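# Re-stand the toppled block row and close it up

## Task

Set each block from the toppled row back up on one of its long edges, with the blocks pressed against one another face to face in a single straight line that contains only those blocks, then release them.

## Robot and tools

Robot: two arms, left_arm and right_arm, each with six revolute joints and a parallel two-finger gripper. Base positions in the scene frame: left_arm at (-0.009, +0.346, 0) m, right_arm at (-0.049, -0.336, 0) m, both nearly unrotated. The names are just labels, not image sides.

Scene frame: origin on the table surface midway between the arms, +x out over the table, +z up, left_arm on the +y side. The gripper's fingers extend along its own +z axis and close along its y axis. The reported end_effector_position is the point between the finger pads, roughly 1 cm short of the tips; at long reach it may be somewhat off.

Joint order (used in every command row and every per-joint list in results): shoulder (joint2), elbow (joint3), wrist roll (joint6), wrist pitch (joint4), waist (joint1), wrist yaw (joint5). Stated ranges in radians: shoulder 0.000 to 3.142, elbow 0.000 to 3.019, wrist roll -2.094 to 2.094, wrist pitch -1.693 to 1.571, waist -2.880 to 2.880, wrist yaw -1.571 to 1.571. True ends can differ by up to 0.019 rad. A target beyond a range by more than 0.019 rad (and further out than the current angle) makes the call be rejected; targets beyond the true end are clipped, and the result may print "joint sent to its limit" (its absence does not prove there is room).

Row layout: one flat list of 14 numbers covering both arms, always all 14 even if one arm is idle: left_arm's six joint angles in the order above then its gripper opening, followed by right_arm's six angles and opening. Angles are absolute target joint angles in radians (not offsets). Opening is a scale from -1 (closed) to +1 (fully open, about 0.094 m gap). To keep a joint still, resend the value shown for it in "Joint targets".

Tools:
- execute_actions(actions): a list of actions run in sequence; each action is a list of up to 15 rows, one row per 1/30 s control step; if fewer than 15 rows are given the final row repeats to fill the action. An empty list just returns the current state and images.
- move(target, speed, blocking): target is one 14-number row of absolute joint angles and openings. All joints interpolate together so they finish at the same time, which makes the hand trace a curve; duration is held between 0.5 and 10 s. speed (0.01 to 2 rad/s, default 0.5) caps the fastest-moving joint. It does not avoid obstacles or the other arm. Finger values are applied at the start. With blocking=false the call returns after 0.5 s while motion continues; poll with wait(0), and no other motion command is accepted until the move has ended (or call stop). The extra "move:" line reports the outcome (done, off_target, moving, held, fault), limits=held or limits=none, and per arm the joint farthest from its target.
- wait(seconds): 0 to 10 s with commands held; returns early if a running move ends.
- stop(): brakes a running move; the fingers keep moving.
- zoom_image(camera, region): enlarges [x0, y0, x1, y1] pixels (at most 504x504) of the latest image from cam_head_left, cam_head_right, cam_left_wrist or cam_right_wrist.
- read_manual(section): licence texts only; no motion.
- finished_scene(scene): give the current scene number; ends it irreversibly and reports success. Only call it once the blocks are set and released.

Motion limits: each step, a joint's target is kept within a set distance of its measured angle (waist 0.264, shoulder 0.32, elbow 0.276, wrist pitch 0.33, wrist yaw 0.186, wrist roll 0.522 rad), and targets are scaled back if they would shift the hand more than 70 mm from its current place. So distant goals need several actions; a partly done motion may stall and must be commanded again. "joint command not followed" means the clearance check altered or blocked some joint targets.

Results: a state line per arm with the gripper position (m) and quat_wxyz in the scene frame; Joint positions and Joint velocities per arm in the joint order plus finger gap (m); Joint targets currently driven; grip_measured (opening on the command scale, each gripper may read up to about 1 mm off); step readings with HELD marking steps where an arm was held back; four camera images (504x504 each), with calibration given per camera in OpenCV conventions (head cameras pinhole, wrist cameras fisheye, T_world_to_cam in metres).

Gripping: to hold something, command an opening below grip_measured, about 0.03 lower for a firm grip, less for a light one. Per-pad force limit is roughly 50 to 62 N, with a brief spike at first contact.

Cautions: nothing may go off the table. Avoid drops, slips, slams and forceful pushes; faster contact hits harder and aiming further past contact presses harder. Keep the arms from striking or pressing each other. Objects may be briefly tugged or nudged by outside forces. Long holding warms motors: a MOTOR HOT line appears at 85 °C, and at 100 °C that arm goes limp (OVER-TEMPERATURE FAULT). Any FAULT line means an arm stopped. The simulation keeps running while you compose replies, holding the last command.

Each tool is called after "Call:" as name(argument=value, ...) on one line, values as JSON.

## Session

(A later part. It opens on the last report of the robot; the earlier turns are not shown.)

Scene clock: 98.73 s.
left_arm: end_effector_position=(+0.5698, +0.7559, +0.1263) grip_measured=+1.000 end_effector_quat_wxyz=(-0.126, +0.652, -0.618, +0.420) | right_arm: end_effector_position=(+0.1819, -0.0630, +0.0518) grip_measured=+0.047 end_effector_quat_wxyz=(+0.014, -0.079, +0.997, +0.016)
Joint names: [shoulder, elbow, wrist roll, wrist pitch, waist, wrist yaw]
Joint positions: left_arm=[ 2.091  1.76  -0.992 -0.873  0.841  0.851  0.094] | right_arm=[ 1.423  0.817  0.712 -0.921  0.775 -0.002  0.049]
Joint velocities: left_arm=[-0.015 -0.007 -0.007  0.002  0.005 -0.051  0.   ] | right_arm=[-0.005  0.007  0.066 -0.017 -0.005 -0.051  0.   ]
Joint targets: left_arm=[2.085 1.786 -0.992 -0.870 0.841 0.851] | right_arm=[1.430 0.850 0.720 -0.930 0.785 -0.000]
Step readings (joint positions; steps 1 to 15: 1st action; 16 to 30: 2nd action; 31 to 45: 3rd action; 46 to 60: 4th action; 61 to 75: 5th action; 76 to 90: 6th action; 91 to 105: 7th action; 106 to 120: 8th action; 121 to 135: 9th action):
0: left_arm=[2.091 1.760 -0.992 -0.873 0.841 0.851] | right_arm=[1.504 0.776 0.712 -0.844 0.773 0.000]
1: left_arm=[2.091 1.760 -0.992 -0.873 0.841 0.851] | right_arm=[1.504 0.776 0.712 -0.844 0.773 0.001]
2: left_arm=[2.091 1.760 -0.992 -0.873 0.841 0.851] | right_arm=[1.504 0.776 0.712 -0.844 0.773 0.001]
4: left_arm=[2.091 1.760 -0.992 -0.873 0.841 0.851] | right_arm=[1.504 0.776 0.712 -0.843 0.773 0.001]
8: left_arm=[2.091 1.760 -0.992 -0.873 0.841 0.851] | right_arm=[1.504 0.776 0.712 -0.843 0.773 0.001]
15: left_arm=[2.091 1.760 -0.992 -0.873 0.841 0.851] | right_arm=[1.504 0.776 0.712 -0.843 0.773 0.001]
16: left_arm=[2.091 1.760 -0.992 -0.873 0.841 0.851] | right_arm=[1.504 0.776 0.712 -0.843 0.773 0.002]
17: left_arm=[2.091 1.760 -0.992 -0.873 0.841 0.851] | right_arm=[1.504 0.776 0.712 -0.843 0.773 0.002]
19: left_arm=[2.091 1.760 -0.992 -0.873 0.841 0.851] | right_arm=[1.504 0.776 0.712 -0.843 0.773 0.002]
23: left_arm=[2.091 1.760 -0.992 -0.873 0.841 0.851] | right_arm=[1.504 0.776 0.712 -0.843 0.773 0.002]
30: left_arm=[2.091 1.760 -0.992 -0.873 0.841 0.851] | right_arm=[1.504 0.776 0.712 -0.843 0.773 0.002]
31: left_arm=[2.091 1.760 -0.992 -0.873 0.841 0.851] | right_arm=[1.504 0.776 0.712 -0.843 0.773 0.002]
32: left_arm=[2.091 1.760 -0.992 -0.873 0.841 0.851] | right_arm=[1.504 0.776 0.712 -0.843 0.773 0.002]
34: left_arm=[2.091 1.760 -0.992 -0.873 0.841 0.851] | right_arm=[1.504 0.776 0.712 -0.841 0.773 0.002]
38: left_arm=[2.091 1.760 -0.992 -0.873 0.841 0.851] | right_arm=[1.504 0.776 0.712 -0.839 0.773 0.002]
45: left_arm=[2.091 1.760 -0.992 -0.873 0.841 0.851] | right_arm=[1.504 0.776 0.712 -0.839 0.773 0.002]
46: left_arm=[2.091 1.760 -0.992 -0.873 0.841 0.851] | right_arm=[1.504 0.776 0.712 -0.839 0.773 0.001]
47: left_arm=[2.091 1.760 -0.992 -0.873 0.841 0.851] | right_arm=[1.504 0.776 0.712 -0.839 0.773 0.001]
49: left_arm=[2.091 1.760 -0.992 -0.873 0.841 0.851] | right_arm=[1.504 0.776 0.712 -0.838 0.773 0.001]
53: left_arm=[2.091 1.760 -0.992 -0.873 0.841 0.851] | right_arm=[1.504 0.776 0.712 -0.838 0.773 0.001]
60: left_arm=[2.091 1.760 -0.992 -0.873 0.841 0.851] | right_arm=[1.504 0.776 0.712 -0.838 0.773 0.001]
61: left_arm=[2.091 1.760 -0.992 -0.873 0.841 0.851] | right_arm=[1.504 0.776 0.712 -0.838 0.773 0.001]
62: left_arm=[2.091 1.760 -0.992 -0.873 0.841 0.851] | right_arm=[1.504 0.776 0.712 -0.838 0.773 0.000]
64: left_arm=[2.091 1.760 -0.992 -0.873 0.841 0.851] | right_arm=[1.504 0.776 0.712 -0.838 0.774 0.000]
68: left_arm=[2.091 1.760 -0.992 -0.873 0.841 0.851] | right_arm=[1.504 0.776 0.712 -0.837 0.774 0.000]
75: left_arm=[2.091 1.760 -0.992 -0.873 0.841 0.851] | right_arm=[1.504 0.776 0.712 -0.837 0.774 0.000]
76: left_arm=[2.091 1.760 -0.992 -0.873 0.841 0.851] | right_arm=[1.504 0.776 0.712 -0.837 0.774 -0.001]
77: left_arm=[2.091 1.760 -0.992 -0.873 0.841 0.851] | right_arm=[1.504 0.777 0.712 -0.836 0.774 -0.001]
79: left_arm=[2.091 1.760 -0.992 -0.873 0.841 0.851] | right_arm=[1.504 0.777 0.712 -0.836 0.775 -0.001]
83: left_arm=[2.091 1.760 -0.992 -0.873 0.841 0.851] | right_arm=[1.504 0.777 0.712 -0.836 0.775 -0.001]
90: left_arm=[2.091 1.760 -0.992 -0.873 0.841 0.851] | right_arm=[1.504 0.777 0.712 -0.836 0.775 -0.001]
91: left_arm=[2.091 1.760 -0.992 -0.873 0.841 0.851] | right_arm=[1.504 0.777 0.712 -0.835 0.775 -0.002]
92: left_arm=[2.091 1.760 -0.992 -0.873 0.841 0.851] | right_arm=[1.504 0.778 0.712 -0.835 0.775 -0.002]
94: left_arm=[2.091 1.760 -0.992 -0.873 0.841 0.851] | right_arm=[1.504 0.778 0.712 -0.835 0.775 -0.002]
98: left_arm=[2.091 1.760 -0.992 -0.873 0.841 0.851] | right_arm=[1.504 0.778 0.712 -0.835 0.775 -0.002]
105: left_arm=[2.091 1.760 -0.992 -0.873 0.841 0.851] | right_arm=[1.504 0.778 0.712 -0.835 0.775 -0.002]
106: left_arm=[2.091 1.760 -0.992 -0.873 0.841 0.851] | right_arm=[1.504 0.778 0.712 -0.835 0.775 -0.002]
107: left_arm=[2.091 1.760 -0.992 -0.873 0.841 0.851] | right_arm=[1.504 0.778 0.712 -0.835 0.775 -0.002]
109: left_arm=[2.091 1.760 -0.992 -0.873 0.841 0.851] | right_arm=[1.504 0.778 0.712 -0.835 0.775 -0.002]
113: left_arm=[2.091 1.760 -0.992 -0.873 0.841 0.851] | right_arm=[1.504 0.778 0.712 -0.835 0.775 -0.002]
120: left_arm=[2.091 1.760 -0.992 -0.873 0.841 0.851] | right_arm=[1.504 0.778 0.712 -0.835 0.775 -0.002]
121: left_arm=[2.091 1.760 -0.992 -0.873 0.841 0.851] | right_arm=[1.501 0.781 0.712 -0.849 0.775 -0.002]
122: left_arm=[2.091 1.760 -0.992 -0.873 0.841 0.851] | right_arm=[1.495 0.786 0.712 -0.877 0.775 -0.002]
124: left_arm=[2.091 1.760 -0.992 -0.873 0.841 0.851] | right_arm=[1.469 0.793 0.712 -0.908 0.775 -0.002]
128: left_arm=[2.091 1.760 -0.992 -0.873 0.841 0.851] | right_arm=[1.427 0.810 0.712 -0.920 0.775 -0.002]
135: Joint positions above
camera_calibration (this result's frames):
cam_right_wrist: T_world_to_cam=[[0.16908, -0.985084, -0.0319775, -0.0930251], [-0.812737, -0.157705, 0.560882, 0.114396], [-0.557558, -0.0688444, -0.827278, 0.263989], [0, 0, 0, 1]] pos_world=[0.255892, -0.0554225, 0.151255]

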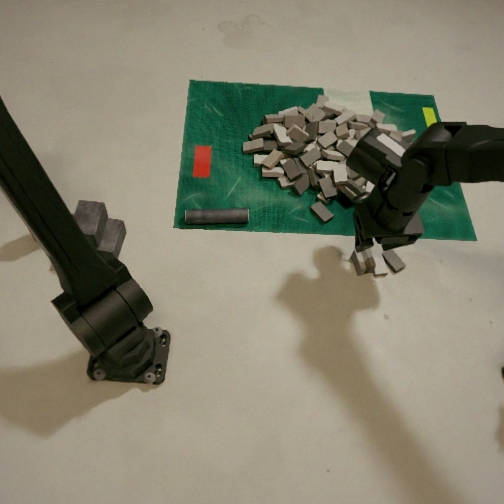

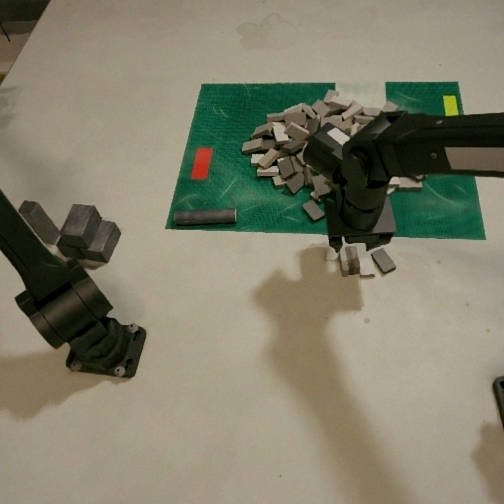

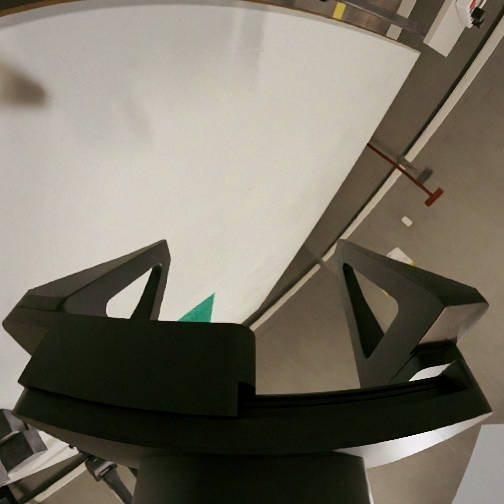

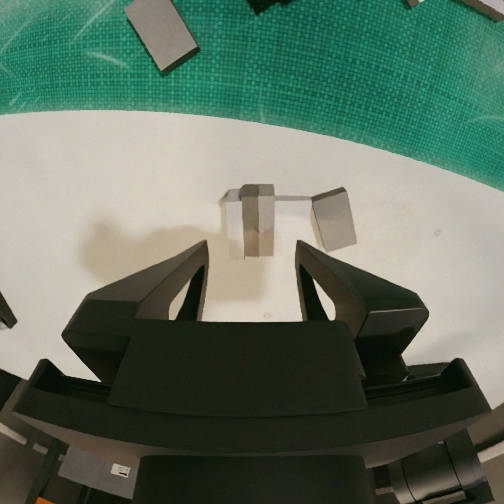

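Call:
move(target=[2.085,1.786,-0.992,-0.87,0.841,0.851,1,1.35,0.696,-1.17,-0.9,0.667,0,0.35], speed=1.3)

Call:
move(target=[2.085,1.786,-0.992,-0.87,0.841,0.851,1,1.468,0.696,-1.17,-0.8,0.667,0,0.35], speed=0.2)

Call:
execute_actions(actions=[[[2.085,1.786,-0.992,-0.87,0.841,0.851,1,1.468,0.696,-1.17,-0.8,0.667,0,0]],[[2.085,1.786,-0.992,-0.87,0.841,0.851,1,1.468,0.696,-1.17,-0.8,0.667,0,-0.14]]])

Scene clock: 102.73 s.
left_arm: end_effector_position=(+0.5698, +0.7559, +0.1263) grip_measured=+1.000 end_effector_quat_wxyz=(-0.126, +0.652, -0.618, +0.420) | right_arm: end_effector_position=(+0.1733, -0.1193, +0.0346) grip_measured=+0.347 end_effector_quat_wxyz=(+0.000, +0.823, -0.567, -0.001)
Joint names: [shoulder, elbow, wrist roll, wrist pitch, waist, wrist yaw]
Joint positions: left_arm=[ 2.091  1.76  -0.992 -0.873  0.841  0.851  0.094] | right_arm=[ 1.361  0.7   -1.161 -0.91   0.68  -0.002  0.063]
Joint velocities: left_arm=[ 0.005 -0.002 -0.11  -0.002 -0.015 -0.007  0.   ] | right_arm=[ 0.005  0.007 -0.022 -0.007 -0.024 -0.022  0.   ]
Joint targets: left_arm=[2.085 1.786 -0.992 -0.870 0.841 0.851] | right_arm=[1.350 0.696 -1.170 -0.900 0.667 -0.000]
move: off_target (left_arm); limits=none; left_arm: farthest joint: the elbow, 0.026 radians from its target (0.026 radians at the start); right_arm: farthest joint: the waist, 0.013 radians from its target (0.108 radians at the start)
camera_calibration (this result's frames):
cam_right_wrist: T_world_to_cam=[[0.930032, 0.367456, -0.0041059, -0.119016], [0.300079, -0.752956, 0.585671, -0.156546], [0.212116, -0.545924, -0.810539, 0.0501304], [0, 0, 0, 1]] pos_world=[0.147031, -0.0467713, 0.131828]

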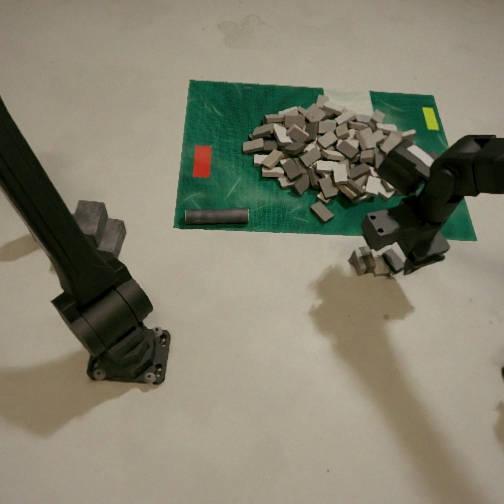

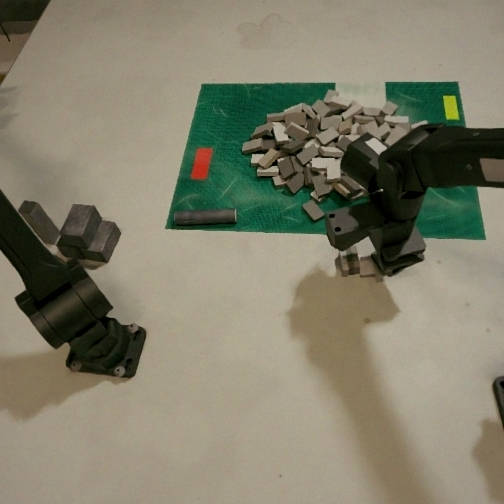

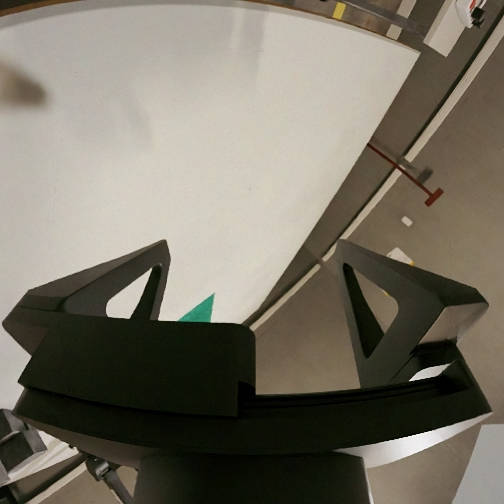

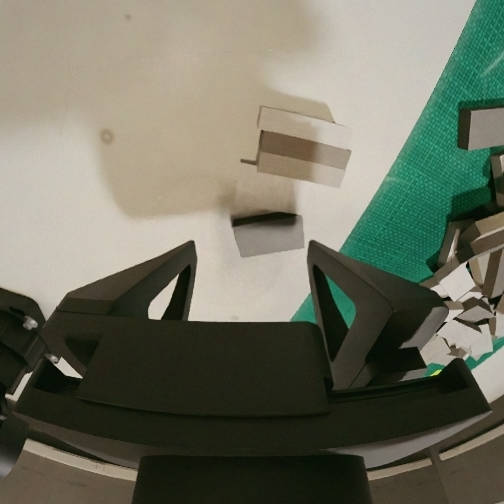

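Scene clock: 103.63 s.
left_arm: end_effector_position=(+0.5698, +0.7559, +0.1263) grip_measured=+1.000 end_effector_quat_wxyz=(-0.126, +0.652, -0.618, +0.420) | right_arm: end_effector_position=(+0.1835, -0.1094, +0.0065) grip_measured=+0.347 end_effector_quat_wxyz=(-0.002, +0.824, -0.567, -0.001)
Joint names: [shoulder, elbow, wrist roll, wrist pitch, waist, wrist yaw]
Joint positions: left_arm=[ 2.091  1.76  -0.992 -0.873  0.841  0.851  0.094] | right_arm=[ 1.456  0.7   -1.161 -0.81   0.68  -0.002  0.063]
Joint velocities: left_arm=[-0.005  0.007  0.037  0.002  0.005  0.007  0.   ] | right_arm=[-0.005  0.002  0.051 -0.002 -0.005 -0.022 -0.   ]
Joint targets: left_arm=[2.085 1.786 -0.992 -0.870 0.841 0.851] | right_arm=[1.468 0.696 -1.170 -0.800 0.667 -0.000]
move: off_target (left_arm); limits=none; left_arm: farthest joint: the elbow, 0.026 radians from its target (0.026 radians at the start); right_arm: farthest joint: the waist, 0.013 radians from its target (0.013 radians at the start)
camera_calibration (this result's frames):
cam_right_wrist: T_world_to_cam=[[0.929898, 0.367817, 0.000819262, -0.132214], [0.298132, -0.755025, 0.583998, -0.135512], [0.215423, -0.542815, -0.811754, 0.0303672], [0, 0, 0, 1]] pos_world=[0.156805, -0.0372008, 0.103898]

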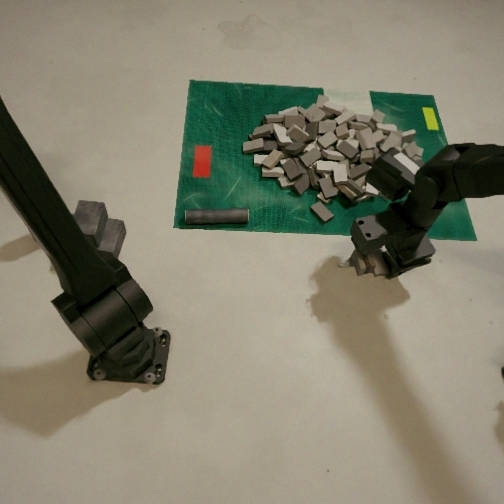

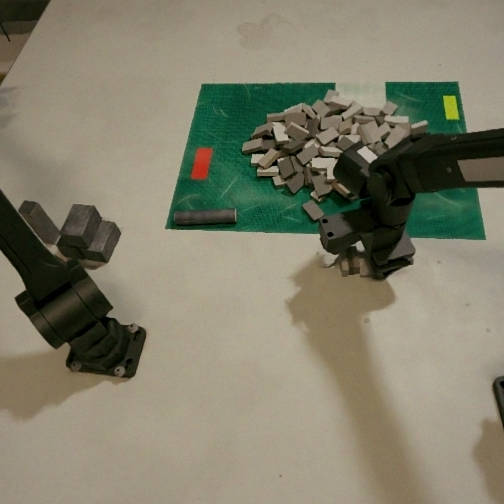

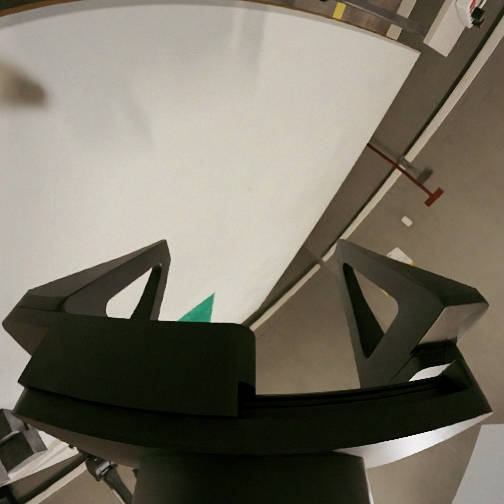

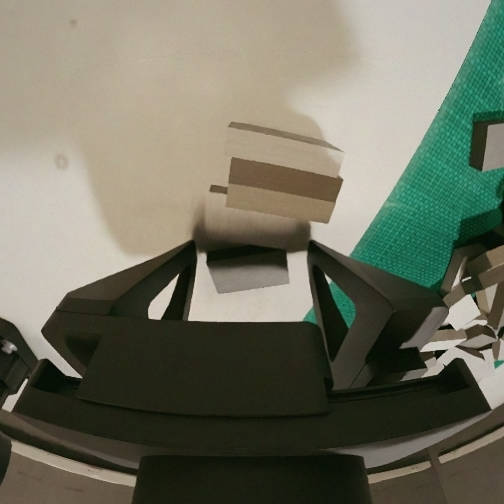

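Scene clock: 104.63 s.
left_arm: end_effector_position=(+0.5698, +0.7559, +0.1263) grip_measured=+1.000 end_effector_quat_wxyz=(-0.126, +0.652, -0.618, +0.420) | right_arm: end_effector_position=(+0.1836, -0.1094, +0.0065) grip_measured=-0.098 end_effector_quat_wxyz=(-0.003, +0.824, -0.567, -0.000)
Joint names: [shoulder, elbow, wrist roll, wrist pitch, waist, wrist yaw]
Joint positions: left_arm=[ 2.091  1.76  -0.992 -0.873  0.841  0.851  0.094] | right_arm=[ 1.456  0.7   -1.162 -0.809  0.68  -0.002  0.042]
Joint velocities: left_arm=[-0.005 -0.007 -0.022  0.007 -0.005 -0.007  0.   ] | right_arm=[-0.015  0.002 -0.037 -0.002  0.005 -0.037  0.   ]
Joint targets: left_arm=[2.085 1.786 -0.992 -0.870 0.841 0.851] | right_arm=[1.468 0.696 -1.170 -0.800 0.667 -0.000]
Step readings (joint positions; steps 1 to 15: 1st action; 16 to 30: 2nd action):
0: left_arm=[2.091 1.760 -0.992 -0.873 0.841 0.851] | right_arm=[1.456 0.700 -1.161 -0.810 0.680 -0.002]
1: left_arm=[2.091 1.760 -0.992 -0.873 0.841 0.851] | right_arm=[1.456 0.700 -1.162 -0.810 0.680 -0.002]
2: left_arm=[2.091 1.760 -0.992 -0.873 0.841 0.851] | right_arm=[1.456 0.700 -1.162 -0.810 0.680 -0.002]
4: left_arm=[2.091 1.760 -0.992 -0.873 0.841 0.851] | right_arm=[1.456 0.700 -1.162 -0.810 0.680 -0.002]
8: left_arm=[2.091 1.760 -0.992 -0.873 0.841 0.851] | right_arm=[1.456 0.700 -1.162 -0.810 0.680 -0.002]
15: left_arm=[2.091 1.760 -0.992 -0.873 0.841 0.851] | right_arm=[1.456 0.700 -1.162 -0.810 0.680 -0.002]
16: left_arm=[2.091 1.760 -0.992 -0.873 0.841 0.851] | right_arm=[1.456 0.700 -1.162 -0.809 0.680 -0.002]
17: left_arm=[2.091 1.760 -0.992 -0.873 0.841 0.851] | right_arm=[1.456 0.700 -1.162 -0.809 0.680 -0.002]
19: left_arm=[2.091 1.760 -0.992 -0.873 0.841 0.851] | right_arm=[1.456 0.700 -1.162 -0.809 0.680 -0.002]
23: left_arm=[2.091 1.760 -0.992 -0.873 0.841 0.851] | right_arm=[1.456 0.700 -1.162 -0.809 0.680 -0.002]
30: Joint positions above
camera_calibration (this result's frames):
cam_right_wrist: T_world_to_cam=[[0.929617, 0.368524, 0.00132138, -0.1322], [0.29839, -0.754794, 0.584166, -0.135555], [0.216277, -0.542656, -0.811633, 0.030213], [0, 0, 0, 1]] pos_world=[0.15681, -0.0372017, 0.103883]

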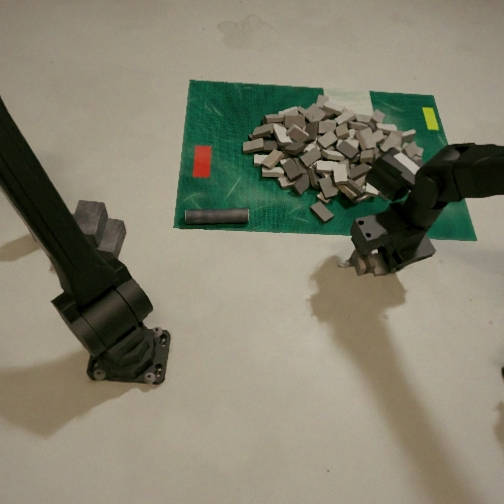

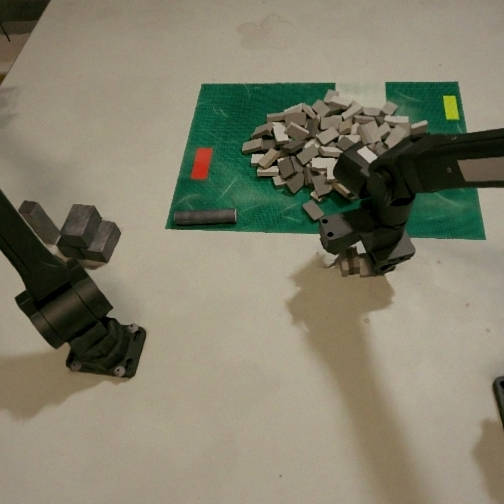

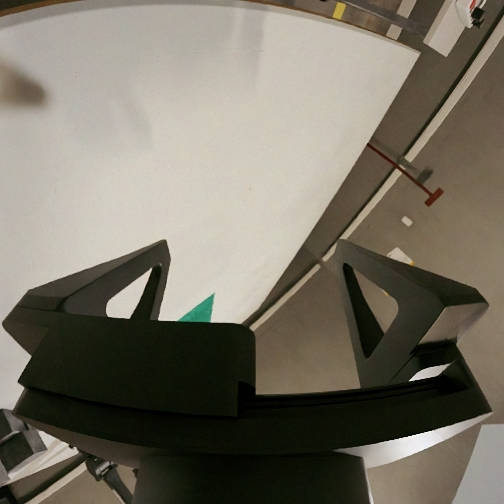

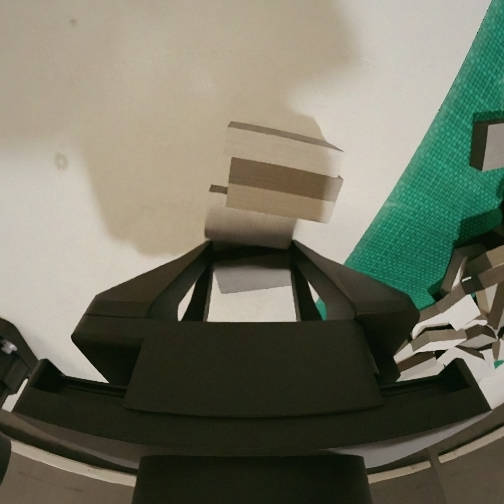

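Call:
execute_actions(actions=[[[2.085,1.786,-0.992,-0.87,0.841,0.851,1,1.468,0.696,-1.17,-0.8,0.667,0,0.2]],[[2.085,1.786,-0.992,-0.87,0.841,0.851,1,1.44,0.685,-1.28,-0.8,0.64,0,0.2]],[[2.085,1.786,-0.992,-0.87,0.841,0.851,1,1.44,0.685,-1.28,-0.8,0.64,0,-0.03]],[[2.085,1.786,-0.992,-0.87,0.841,0.851,1,1.44,0.685,-1.28,-0.8,0.64,0,-0.15]],[[2.085,1.786,-0.992,-0.87,0.841,0.851,1,1.39,0.73,-1.28,-0.84,0.64,0,-0.15]],[[2.085,1.786,-0.992,-0.87,0.841,0.851,1,1.33,0.76,-1.28,-0.9,0.64,0,-0.15]]])

Call:
move(target=[2.085,1.786,-0.992,-0.87,0.841,0.851,1,1.86,0.495,0,1.07,1.1,0,-0.15], speed=1)

Call:
move(target=[2.085,1.786,-0.992,-0.87,0.841,0.851,1,1.945,0.495,0,1.14,1.1,0,-0.15], speed=0.08)

Scene clock: 110.10 s.
left_arm: end_effector_position=(+0.5698, +0.7559, +0.1263) grip_measured=+1.000 end_effector_quat_wxyz=(-0.126, +0.652, -0.618, +0.420) | right_arm: end_effector_position=(+0.1922, -0.1153, +0.0497) grip_measured=-0.075 end_effector_quat_wxyz=(-0.032, +0.845, -0.534, +0.008)
Joint names: [shoulder, elbow, wrist roll, wrist pitch, waist, wrist yaw]
Joint positions: left_arm=[ 2.091  1.76  -0.992 -0.873  0.841  0.851  0.094] | right_arm=[ 1.332  0.72  -1.272 -0.892  0.648 -0.002  0.043]
Joint velocities: left_arm=[ 0.005  0.002  0.007 -0.002  0.005 -0.022  0.   ] | right_arm=[-0.015 -0.017  0.095 -0.002 -0.005 -0.007  0.   ]
Joint targets: left_arm=[2.085 1.786 -0.992 -0.870 0.841 0.851] | right_arm=[1.330 0.760 -1.280 -0.900 0.640 -0.000]
Step readings (joint positions; steps 1 to 15: 1st action; 16 to 30: 2nd action; 31 to 45: 3rd action; 46 to 60: 4th action; 61 to 75: 5th action; 76 to 90: 6th action):
0: left_arm=[2.091 1.760 -0.992 -0.873 0.841 0.851] | right_arm=[1.456 0.700 -1.162 -0.809 0.680 -0.002]
1: left_arm=[2.091 1.760 -0.992 -0.873 0.841 0.851] | right_arm=[1.456 0.700 -1.162 -0.809 0.680 -0.002]
2: left_arm=[2.091 1.760 -0.992 -0.873 0.841 0.851] | right_arm=[1.456 0.700 -1.162 -0.809 0.680 -0.002]
4: left_arm=[2.091 1.760 -0.992 -0.873 0.841 0.851] | right_arm=[1.456 0.700 -1.162 -0.809 0.680 -0.002]
8: left_arm=[2.091 1.760 -0.992 -0.873 0.841 0.851] | right_arm=[1.456 0.700 -1.162 -0.809 0.680 -0.002]
15: left_arm=[2.091 1.760 -0.992 -0.873 0.841 0.851] | right_arm=[1.456 0.700 -1.162 -0.809 0.680 -0.002]
16: left_arm=[2.091 1.760 -0.992 -0.873 0.841 0.851] | right_arm=[1.456 0.699 -1.177 -0.809 0.678 -0.002]
17: left_arm=[2.091 1.760 -0.992 -0.873 0.841 0.851] | right_arm=[1.455 0.697 -1.196 -0.808 0.674 -0.002]
19: left_arm=[2.091 1.760 -0.992 -0.873 0.841 0.851] | right_arm=[1.452 0.692 -1.223 -0.808 0.660 -0.002]
23: left_arm=[2.091 1.760 -0.992 -0.873 0.841 0.851] | right_arm=[1.451 0.688 -1.252 -0.808 0.648 -0.002]
30: left_arm=[2.091 1.760 -0.992 -0.873 0.841 0.851] | right_arm=[1.451 0.688 -1.267 -0.808 0.648 -0.002]
31: left_arm=[2.091 1.760 -0.992 -0.873 0.841 0.851] | right_arm=[1.451 0.688 -1.268 -0.808 0.648 -0.002]
32: left_arm=[2.091 1.760 -0.992 -0.873 0.841 0.851] | right_arm=[1.451 0.688 -1.269 -0.808 0.648 -0.002]
34: left_arm=[2.091 1.760 -0.992 -0.873 0.841 0.851] | right_arm=[1.451 0.688 -1.270 -0.808 0.648 -0.002]
38: left_arm=[2.091 1.760 -0.992 -0.873 0.841 0.851] | right_arm=[1.451 0.688 -1.271 -0.808 0.648 -0.002]
45: left_arm=[2.091 1.760 -0.992 -0.873 0.841 0.851] | right_arm=[1.451 0.688 -1.271 -0.808 0.648 -0.002]
46: left_arm=[2.091 1.760 -0.992 -0.873 0.841 0.851] | right_arm=[1.451 0.688 -1.271 -0.808 0.648 -0.002]
47: left_arm=[2.091 1.760 -0.992 -0.873 0.841 0.851] | right_arm=[1.451 0.688 -1.271 -0.808 0.648 -0.002]
49: left_arm=[2.091 1.760 -0.992 -0.873 0.841 0.851] | right_arm=[1.451 0.688 -1.271 -0.808 0.648 -0.002]
53: left_arm=[2.091 1.760 -0.992 -0.873 0.841 0.851] | right_arm=[1.451 0.688 -1.271 -0.808 0.648 -0.002]
60: left_arm=[2.091 1.760 -0.992 -0.873 0.841 0.851] | right_arm=[1.451 0.688 -1.271 -0.808 0.648 -0.002]
61: left_arm=[2.091 1.760 -0.992 -0.873 0.841 0.851] | right_arm=[1.449 0.688 -1.271 -0.811 0.648 -0.002]
62: left_arm=[2.091 1.760 -0.992 -0.873 0.841 0.851] | right_arm=[1.442 0.688 -1.271 -0.819 0.648 -0.002]
64: left_arm=[2.091 1.760 -0.992 -0.873 0.841 0.851] | right_arm=[1.422 0.688 -1.272 -0.829 0.648 -0.002]
68: left_arm=[2.091 1.760 -0.992 -0.873 0.841 0.851] | right_arm=[1.393 0.688 -1.272 -0.831 0.648 -0.002]
75: left_arm=[2.091 1.760 -0.992 -0.873 0.841 0.851] | right_arm=[1.392 0.688 -1.272 -0.832 0.648 -0.002]
76: left_arm=[2.091 1.760 -0.992 -0.873 0.841 0.851] | right_arm=[1.390 0.691 -1.272 -0.841 0.648 -0.002]
77: left_arm=[2.091 1.760 -0.992 -0.873 0.841 0.851] | right_arm=[1.384 0.695 -1.272 -0.861 0.648 -0.002]
79: left_arm=[2.091 1.760 -0.992 -0.873 0.841 0.851] | right_arm=[1.364 0.701 -1.272 -0.883 0.648 -0.002]
83: left_arm=[2.091 1.760 -0.992 -0.873 0.841 0.851] | right_arm=[1.334 0.715 -1.272 -0.891 0.648 -0.002]
90: Joint positions above
camera_calibration (this result's frames):
cam_right_wrist: T_world_to_cam=[[0.896556, 0.438707, 0.0610277, -0.126593], [0.329708, -0.753016, 0.569438, -0.17296], [0.295771, -0.490412, -0.819766, 0.0513331], [0, 0, 0, 1]] pos_world=[0.155341, -0.0495302, 0.148297]

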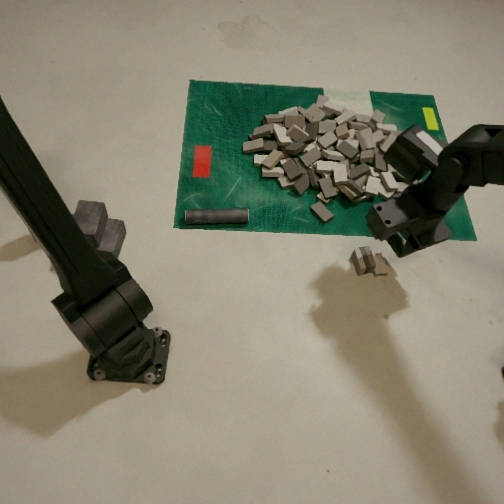

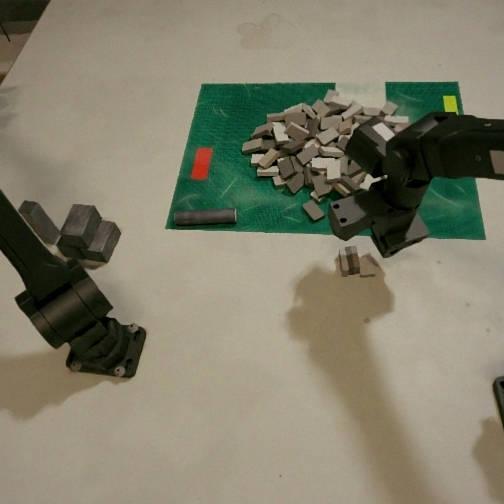

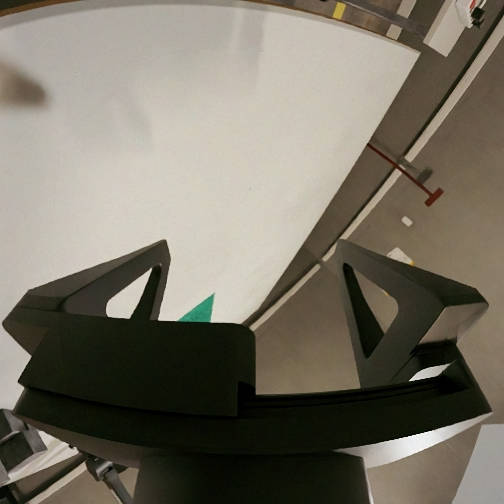

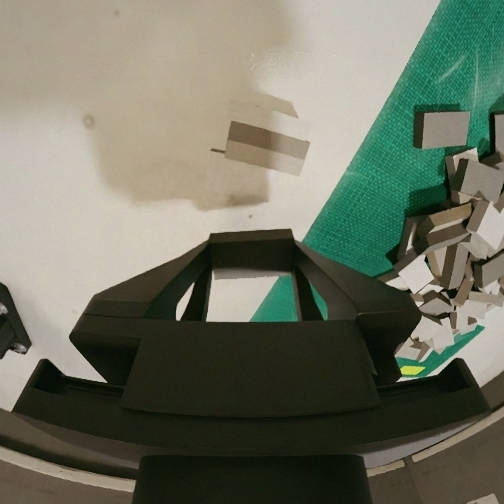

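Scene clock: 112.93 s.
left_arm: end_effector_position=(+0.5698, +0.7559, +0.1263) grip_measured=+1.000 end_effector_quat_wxyz=(-0.126, +0.652, -0.618, +0.420) | right_arm: end_effector_position=(+0.1427, +0.1346, +0.0299) grip_measured=-0.075 end_effector_quat_wxyz=(+0.493, -0.453, +0.666, +0.328)
Joint names: [shoulder, elbow, wrist roll, wrist pitch, waist, wrist yaw]
Joint positions: left_arm=[ 2.091  1.76  -0.992 -0.873  0.841  0.851  0.094] | right_arm=[ 1.847  0.496 -0.009  1.048  1.092  0.002  0.043]
Joint velocities: left_arm=[-0.024 -0.007 -0.007  0.002 -0.005  0.037  0.   ] | right_arm=[ 0.015 -0.017  0.066  0.017 -0.015  0.007  0.   ]
Joint targets: left_arm=[2.085 1.786 -0.992 -0.870 0.841 0.851] | right_arm=[1.860 0.495 -0.000 1.070 1.100 -0.000]
move: off_target (left_arm, right_arm); limits=none; left_arm: farthest joint: the elbow, 0.026 radians from its target (0.026 radians at the start); right_arm: farthest joint: the wrist pitch, 0.022 radians from its target (1.962 radians at the start)
camera_calibration (this result's frames):
cam_right_wrist: T_world_to_cam=[[0.929183, -0.369084, 0.0198918, -0.0853441], [-0.284994, -0.749674, -0.5973, 0.165018], [0.235366, 0.549332, -0.801772, 0.040468], [0, 0, 0, 1]] pos_world=[0.116805, 0.0699803, 0.132709]

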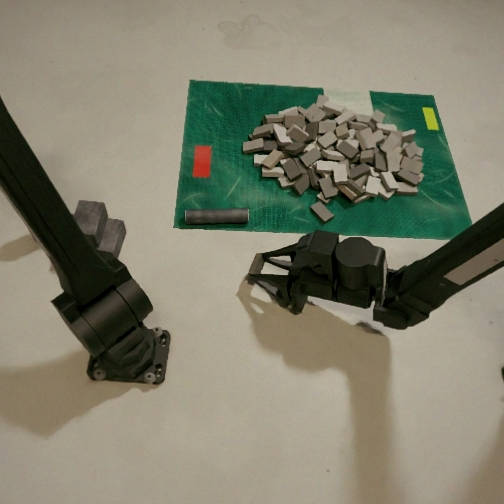

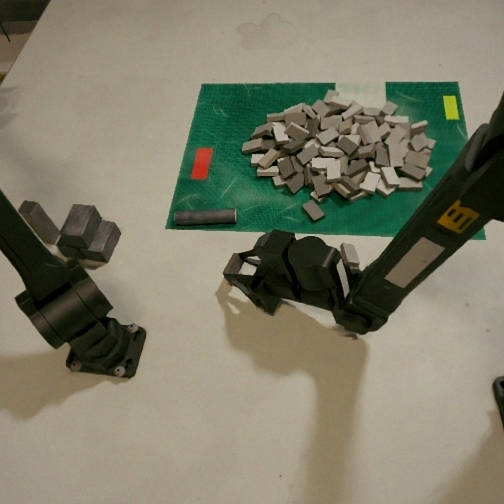

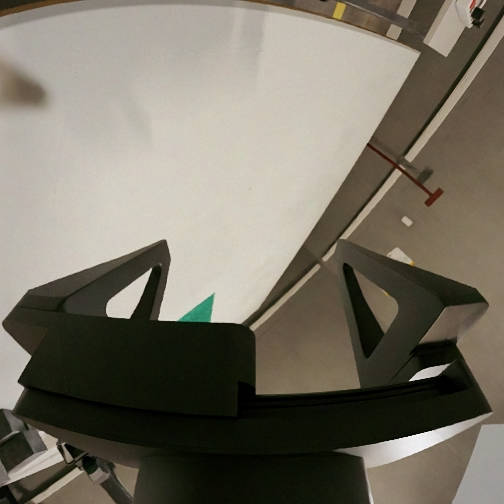

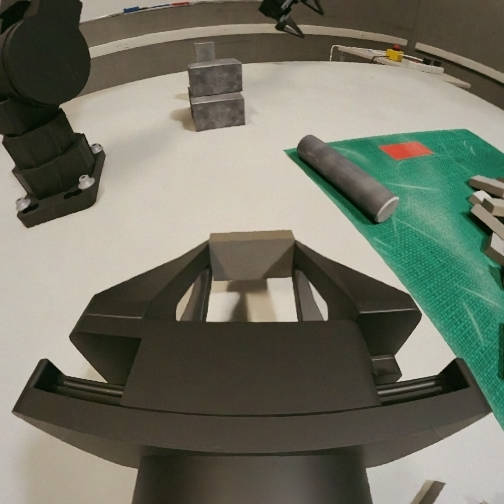

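Scene clock: 114.47 s.
left_arm: end_effector_position=(+0.5698, +0.7559, +0.1263) grip_measured=+1.000 end_effector_quat_wxyz=(-0.126, +0.652, -0.618, +0.420) | right_arm: end_effector_position=(+0.1414, +0.1314, +0.0083) grip_measured=-0.075 end_effector_quat_wxyz=(+0.491, -0.454, +0.668, +0.327)
Joint names: [shoulder, elbow, wrist roll, wrist pitch, waist, wrist yaw]
Joint positions: left_arm=[ 2.091  1.76  -0.992 -0.873  0.841  0.851  0.094] | right_arm=[ 1.927  0.496 -0.009  1.12   1.092  0.002  0.043]
Joint velocities: left_arm=[-0.005 -0.007  0.051  0.032 -0.005 -0.037  0.   ] | right_arm=[ 0.005  0.002 -0.007 -0.017 -0.005 -0.007  0.001]
Joint targets: left_arm=[2.085 1.786 -0.992 -0.870 0.841 0.851] | right_arm=[1.945 0.495 -0.000 1.140 1.100 -0.000]
move: off_target (left_arm); limits=none; left_arm: farthest joint: the elbow, 0.026 radians from its target (0.026 radians at the start); right_arm: farthest joint: the wrist pitch, 0.020 radians from its target (0.092 radians at the start)
camera_calibration (this result's frames):
cam_right_wrist: T_world_to_cam=[[0.929237, -0.368951, 0.019843, -0.0849163], [-0.286611, -0.753668, -0.591472, 0.150041], [0.233179, 0.543931, -0.806081, 0.0262934], [0, 0, 0, 1]] pos_world=[0.11578, 0.0674492, 0.111625]

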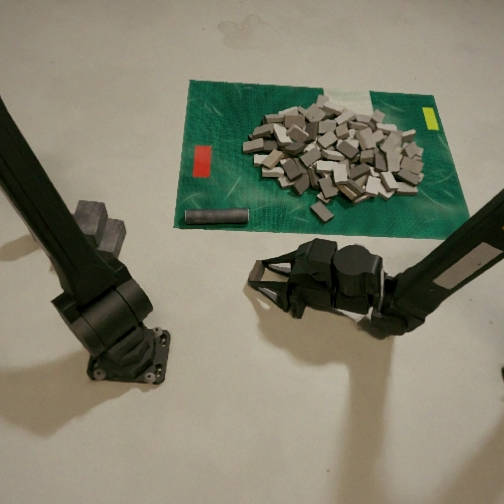

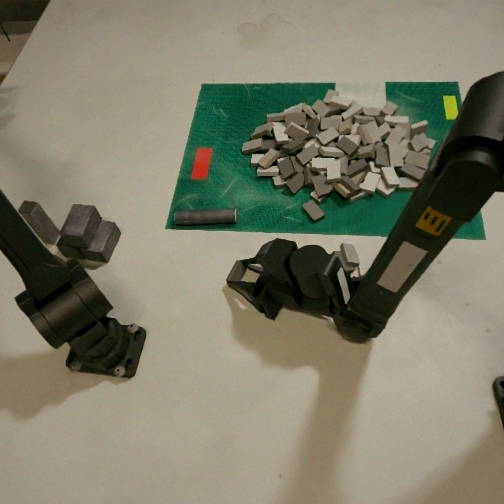

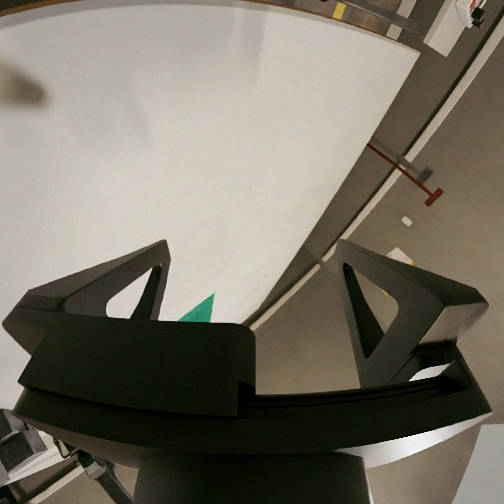

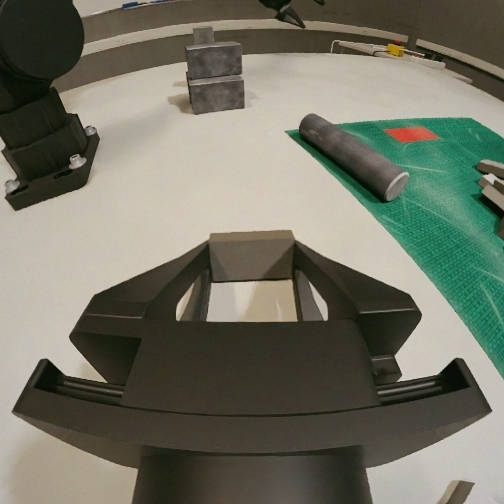

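Call:
execute_actions(actions=[[[2.085,1.786,-0.992,-0.87,0.841,0.851,1,1.945,0.495,0,1.14,1.1,0,-0.06]],[[2.085,1.786,-0.992,-0.87,0.841,0.851,1,1.945,0.495,0,1.14,1.1,0,0.4]],[[2.085,1.786,-0.992,-0.87,0.841,0.851,1,1.8,0.495,0,1.05,1.1,0,0.4]],[[2.085,1.786,-0.992,-0.87,0.841,0.851,1,1.65,0.495,0,0.9,1.1,0,0.4]]])

Call:
move(target=[2.085,1.786,-0.992,-0.87,0.841,0.851,1,1.33,0.8,-1.0,-0.99,0.72,0,0.4], speed=1.2)

Scene clock: 118.70 s.
left_arm: end_effector_position=(+0.5698, +0.7559, +0.1263) grip_measured=+1.000 end_effector_quat_wxyz=(-0.126, +0.652, -0.618, +0.420) | right_arm: end_effector_position=(+0.1431, +0.1357, +0.0978) grip_measured=+0.397 end_effector_quat_wxyz=(+0.514, -0.441, +0.650, +0.343)
Joint names: [shoulder, elbow, wrist roll, wrist pitch, waist, wrist yaw]
Joint positions: left_arm=[ 2.091  1.76  -0.992 -0.873  0.841  0.851  0.094] | right_arm=[ 1.634  0.487 -0.008  0.909  1.092  0.002  0.066]
Joint velocities: left_arm=[-0.015  0.012  0.007  0.012 -0.024 -0.007  0.   ] | right_arm=[ 0.005  0.012  0.022 -0.012  0.005  0.095 -0.001]
Joint targets: left_arm=[2.085 1.786 -0.992 -0.870 0.841 0.851] | right_arm=[1.650 0.495 -0.000 0.900 1.100 0.000]
Step readings (joint positions; steps 1 to 15: 1st action; 16 to 30: 2nd action; 31 to 45: 3rd action; 46 to 60: 4th action):
0: left_arm=[2.091 1.760 -0.992 -0.873 0.841 0.851] | right_arm=[1.927 0.496 -0.009 1.120 1.092 0.002]
1: left_arm=[2.091 1.760 -0.992 -0.873 0.841 0.851] | right_arm=[1.927 0.496 -0.009 1.120 1.092 0.002]
2: left_arm=[2.091 1.760 -0.992 -0.873 0.841 0.851] | right_arm=[1.927 0.496 -0.009 1.120 1.092 0.002]
4: left_arm=[2.091 1.760 -0.992 -0.873 0.841 0.851] | right_arm=[1.927 0.496 -0.009 1.120 1.092 0.002]
8: left_arm=[2.091 1.760 -0.992 -0.873 0.841 0.851] | right_arm=[1.927 0.496 -0.009 1.120 1.092 0.002]
15: left_arm=[2.091 1.760 -0.992 -0.873 0.841 0.851] | right_arm=[1.927 0.496 -0.009 1.120 1.092 0.002]
16: left_arm=[2.091 1.760 -0.992 -0.873 0.841 0.851] | right_arm=[1.927 0.496 -0.009 1.121 1.092 0.002]
17: left_arm=[2.091 1.760 -0.992 -0.873 0.841 0.851] | right_arm=[1.927 0.496 -0.009 1.122 1.092 0.002]
19: left_arm=[2.091 1.760 -0.992 -0.873 0.841 0.851] | right_arm=[1.927 0.496 -0.009 1.123 1.092 0.002]
23: left_arm=[2.091 1.760 -0.992 -0.873 0.841 0.851] | right_arm=[1.927 0.496 -0.009 1.124 1.092 0.002]
30: left_arm=[2.091 1.760 -0.992 -0.873 0.841 0.851] | right_arm=[1.927 0.496 -0.009 1.124 1.092 0.002]
31: left_arm=[2.091 1.760 -0.992 -0.873 0.841 0.851] | right_arm=[1.919 0.496 -0.009 1.112 1.092 0.002]
32: left_arm=[2.091 1.760 -0.992 -0.873 0.841 0.851] | right_arm=[1.902 0.494 -0.009 1.086 1.092 0.002]
34: left_arm=[2.091 1.760 -0.992 -0.873 0.841 0.851] | right_arm=[1.853 0.491 -0.009 1.062 1.092 0.002]
38: left_arm=[2.091 1.760 -0.992 -0.873 0.841 0.851] | right_arm=[1.786 0.491 -0.009 1.061 1.092 0.002]
45: left_arm=[2.091 1.760 -0.992 -0.873 0.841 0.851] | right_arm=[1.783 0.491 -0.008 1.059 1.092 0.002]
46: left_arm=[2.091 1.760 -0.992 -0.873 0.841 0.851] | right_arm=[1.774 0.491 -0.008 1.034 1.092 0.002]
47: left_arm=[2.091 1.760 -0.992 -0.873 0.841 0.851] | right_arm=[1.753 0.490 -0.008 0.981 1.092 0.002]
49: left_arm=[2.091 1.760 -0.992 -0.873 0.841 0.851] | right_arm=[1.702 0.487 -0.008 0.927 1.092 0.002]
53: left_arm=[2.091 1.760 -0.992 -0.873 0.841 0.851] | right_arm=[1.637 0.487 -0.008 0.916 1.092 0.002]
60: Joint positions above
camera_calibration (this result's frames):
cam_right_wrist: T_world_to_cam=[[0.928641, -0.370465, 0.0195406, -0.0864019], [-0.270406, -0.712004, -0.648021, 0.204197], [0.253982, 0.596495, -0.761372, 0.0811887], [0, 0, 0, 1]] pos_world=[0.114832, 0.0649515, 0.195827]

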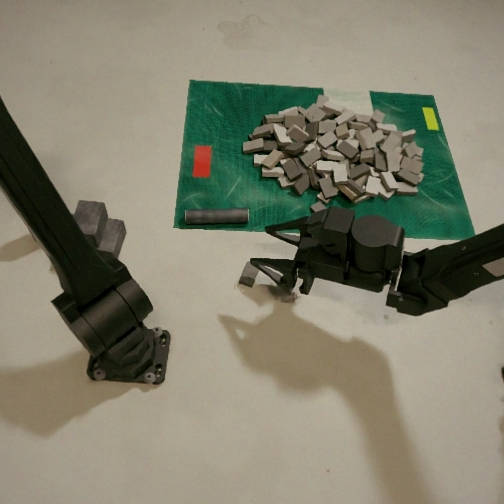

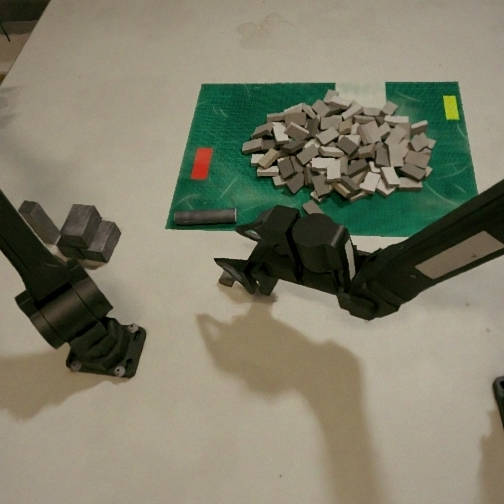

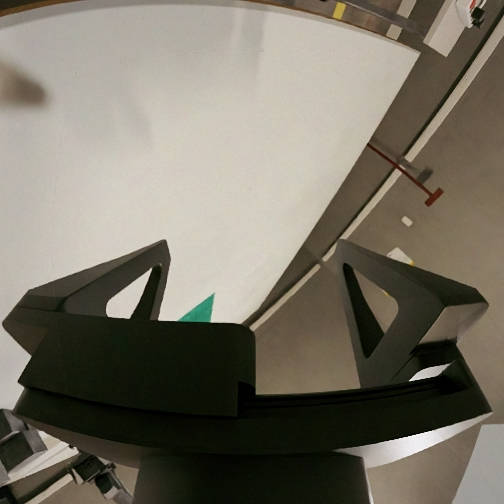

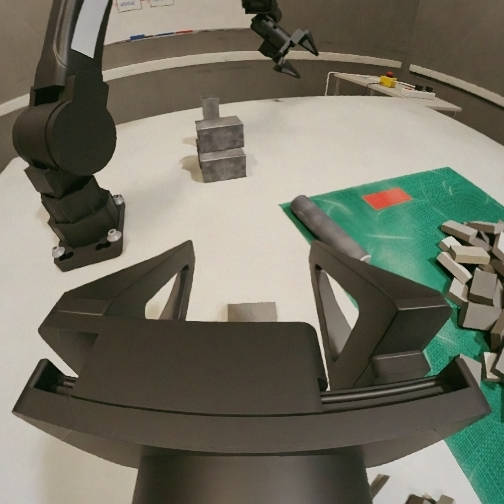

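Scene clock: 121.20 s.
left_arm: end_effector_position=(+0.5698, +0.7559, +0.1263) grip_measured=+1.000 end_effector_quat_wxyz=(-0.126, +0.652, -0.618, +0.420) | right_arm: end_effector_position=(+0.1699, -0.1008, +0.0598) grip_measured=+0.397 end_effector_quat_wxyz=(-0.005, +0.788, -0.615, +0.001)
Joint names: [shoulder, elbow, wrist roll, wrist pitch, waist, wrist yaw]
Joint positions: left_arm=[ 2.091  1.76  -0.992 -0.873  0.841  0.851  0.094] | right_arm=[ 1.335  0.756 -0.991 -0.982  0.73   0.002  0.066]
Joint velocities: left_arm=[-0.015 -0.002 -0.051 -0.007 -0.015  0.066  0.   ] | right_arm=[-0.015 -0.002 -0.022 -0.007 -0.005 -0.007  0.   ]
Joint targets: left_arm=[2.085 1.786 -0.992 -0.870 0.841 0.851] | right_arm=[1.330 0.800 -1.000 -0.990 0.720 -0.000]
move: off_target (left_arm, right_arm); limits=none; left_arm: farthest joint: the elbow, 0.026 radians from its target (0.026 radians at the start); right_arm: farthest joint: the elbow, 0.044 radians from its target (0.313 radians at the start)
camera_calibration (this result's frames):
cam_right_wrist: T_world_to_cam=[[0.967071, 0.254395, 0.00753274, -0.140986], [0.202293, -0.786292, 0.583801, -0.143026], [0.154439, -0.563053, -0.811862, 0.0895901], [0, 0, 0, 1]] pos_world=[0.151441, -0.0261499, 0.157296]

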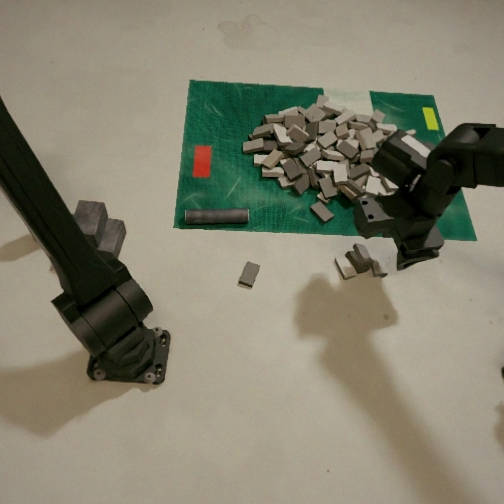

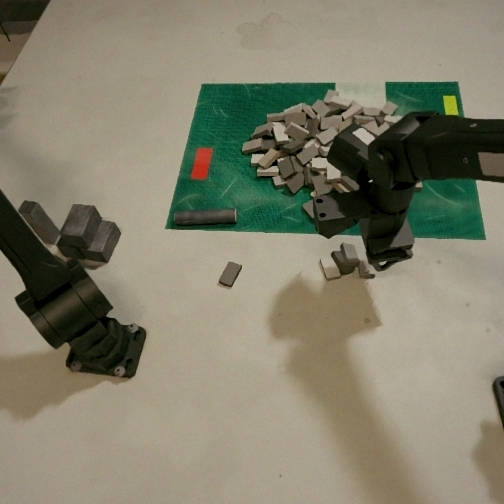

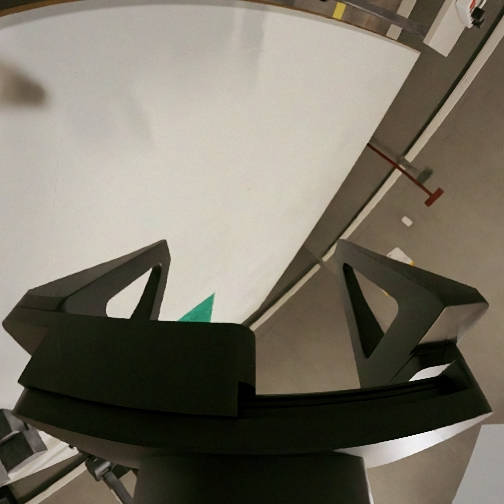

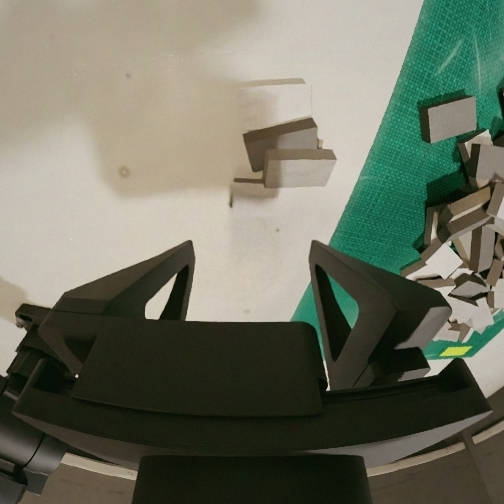

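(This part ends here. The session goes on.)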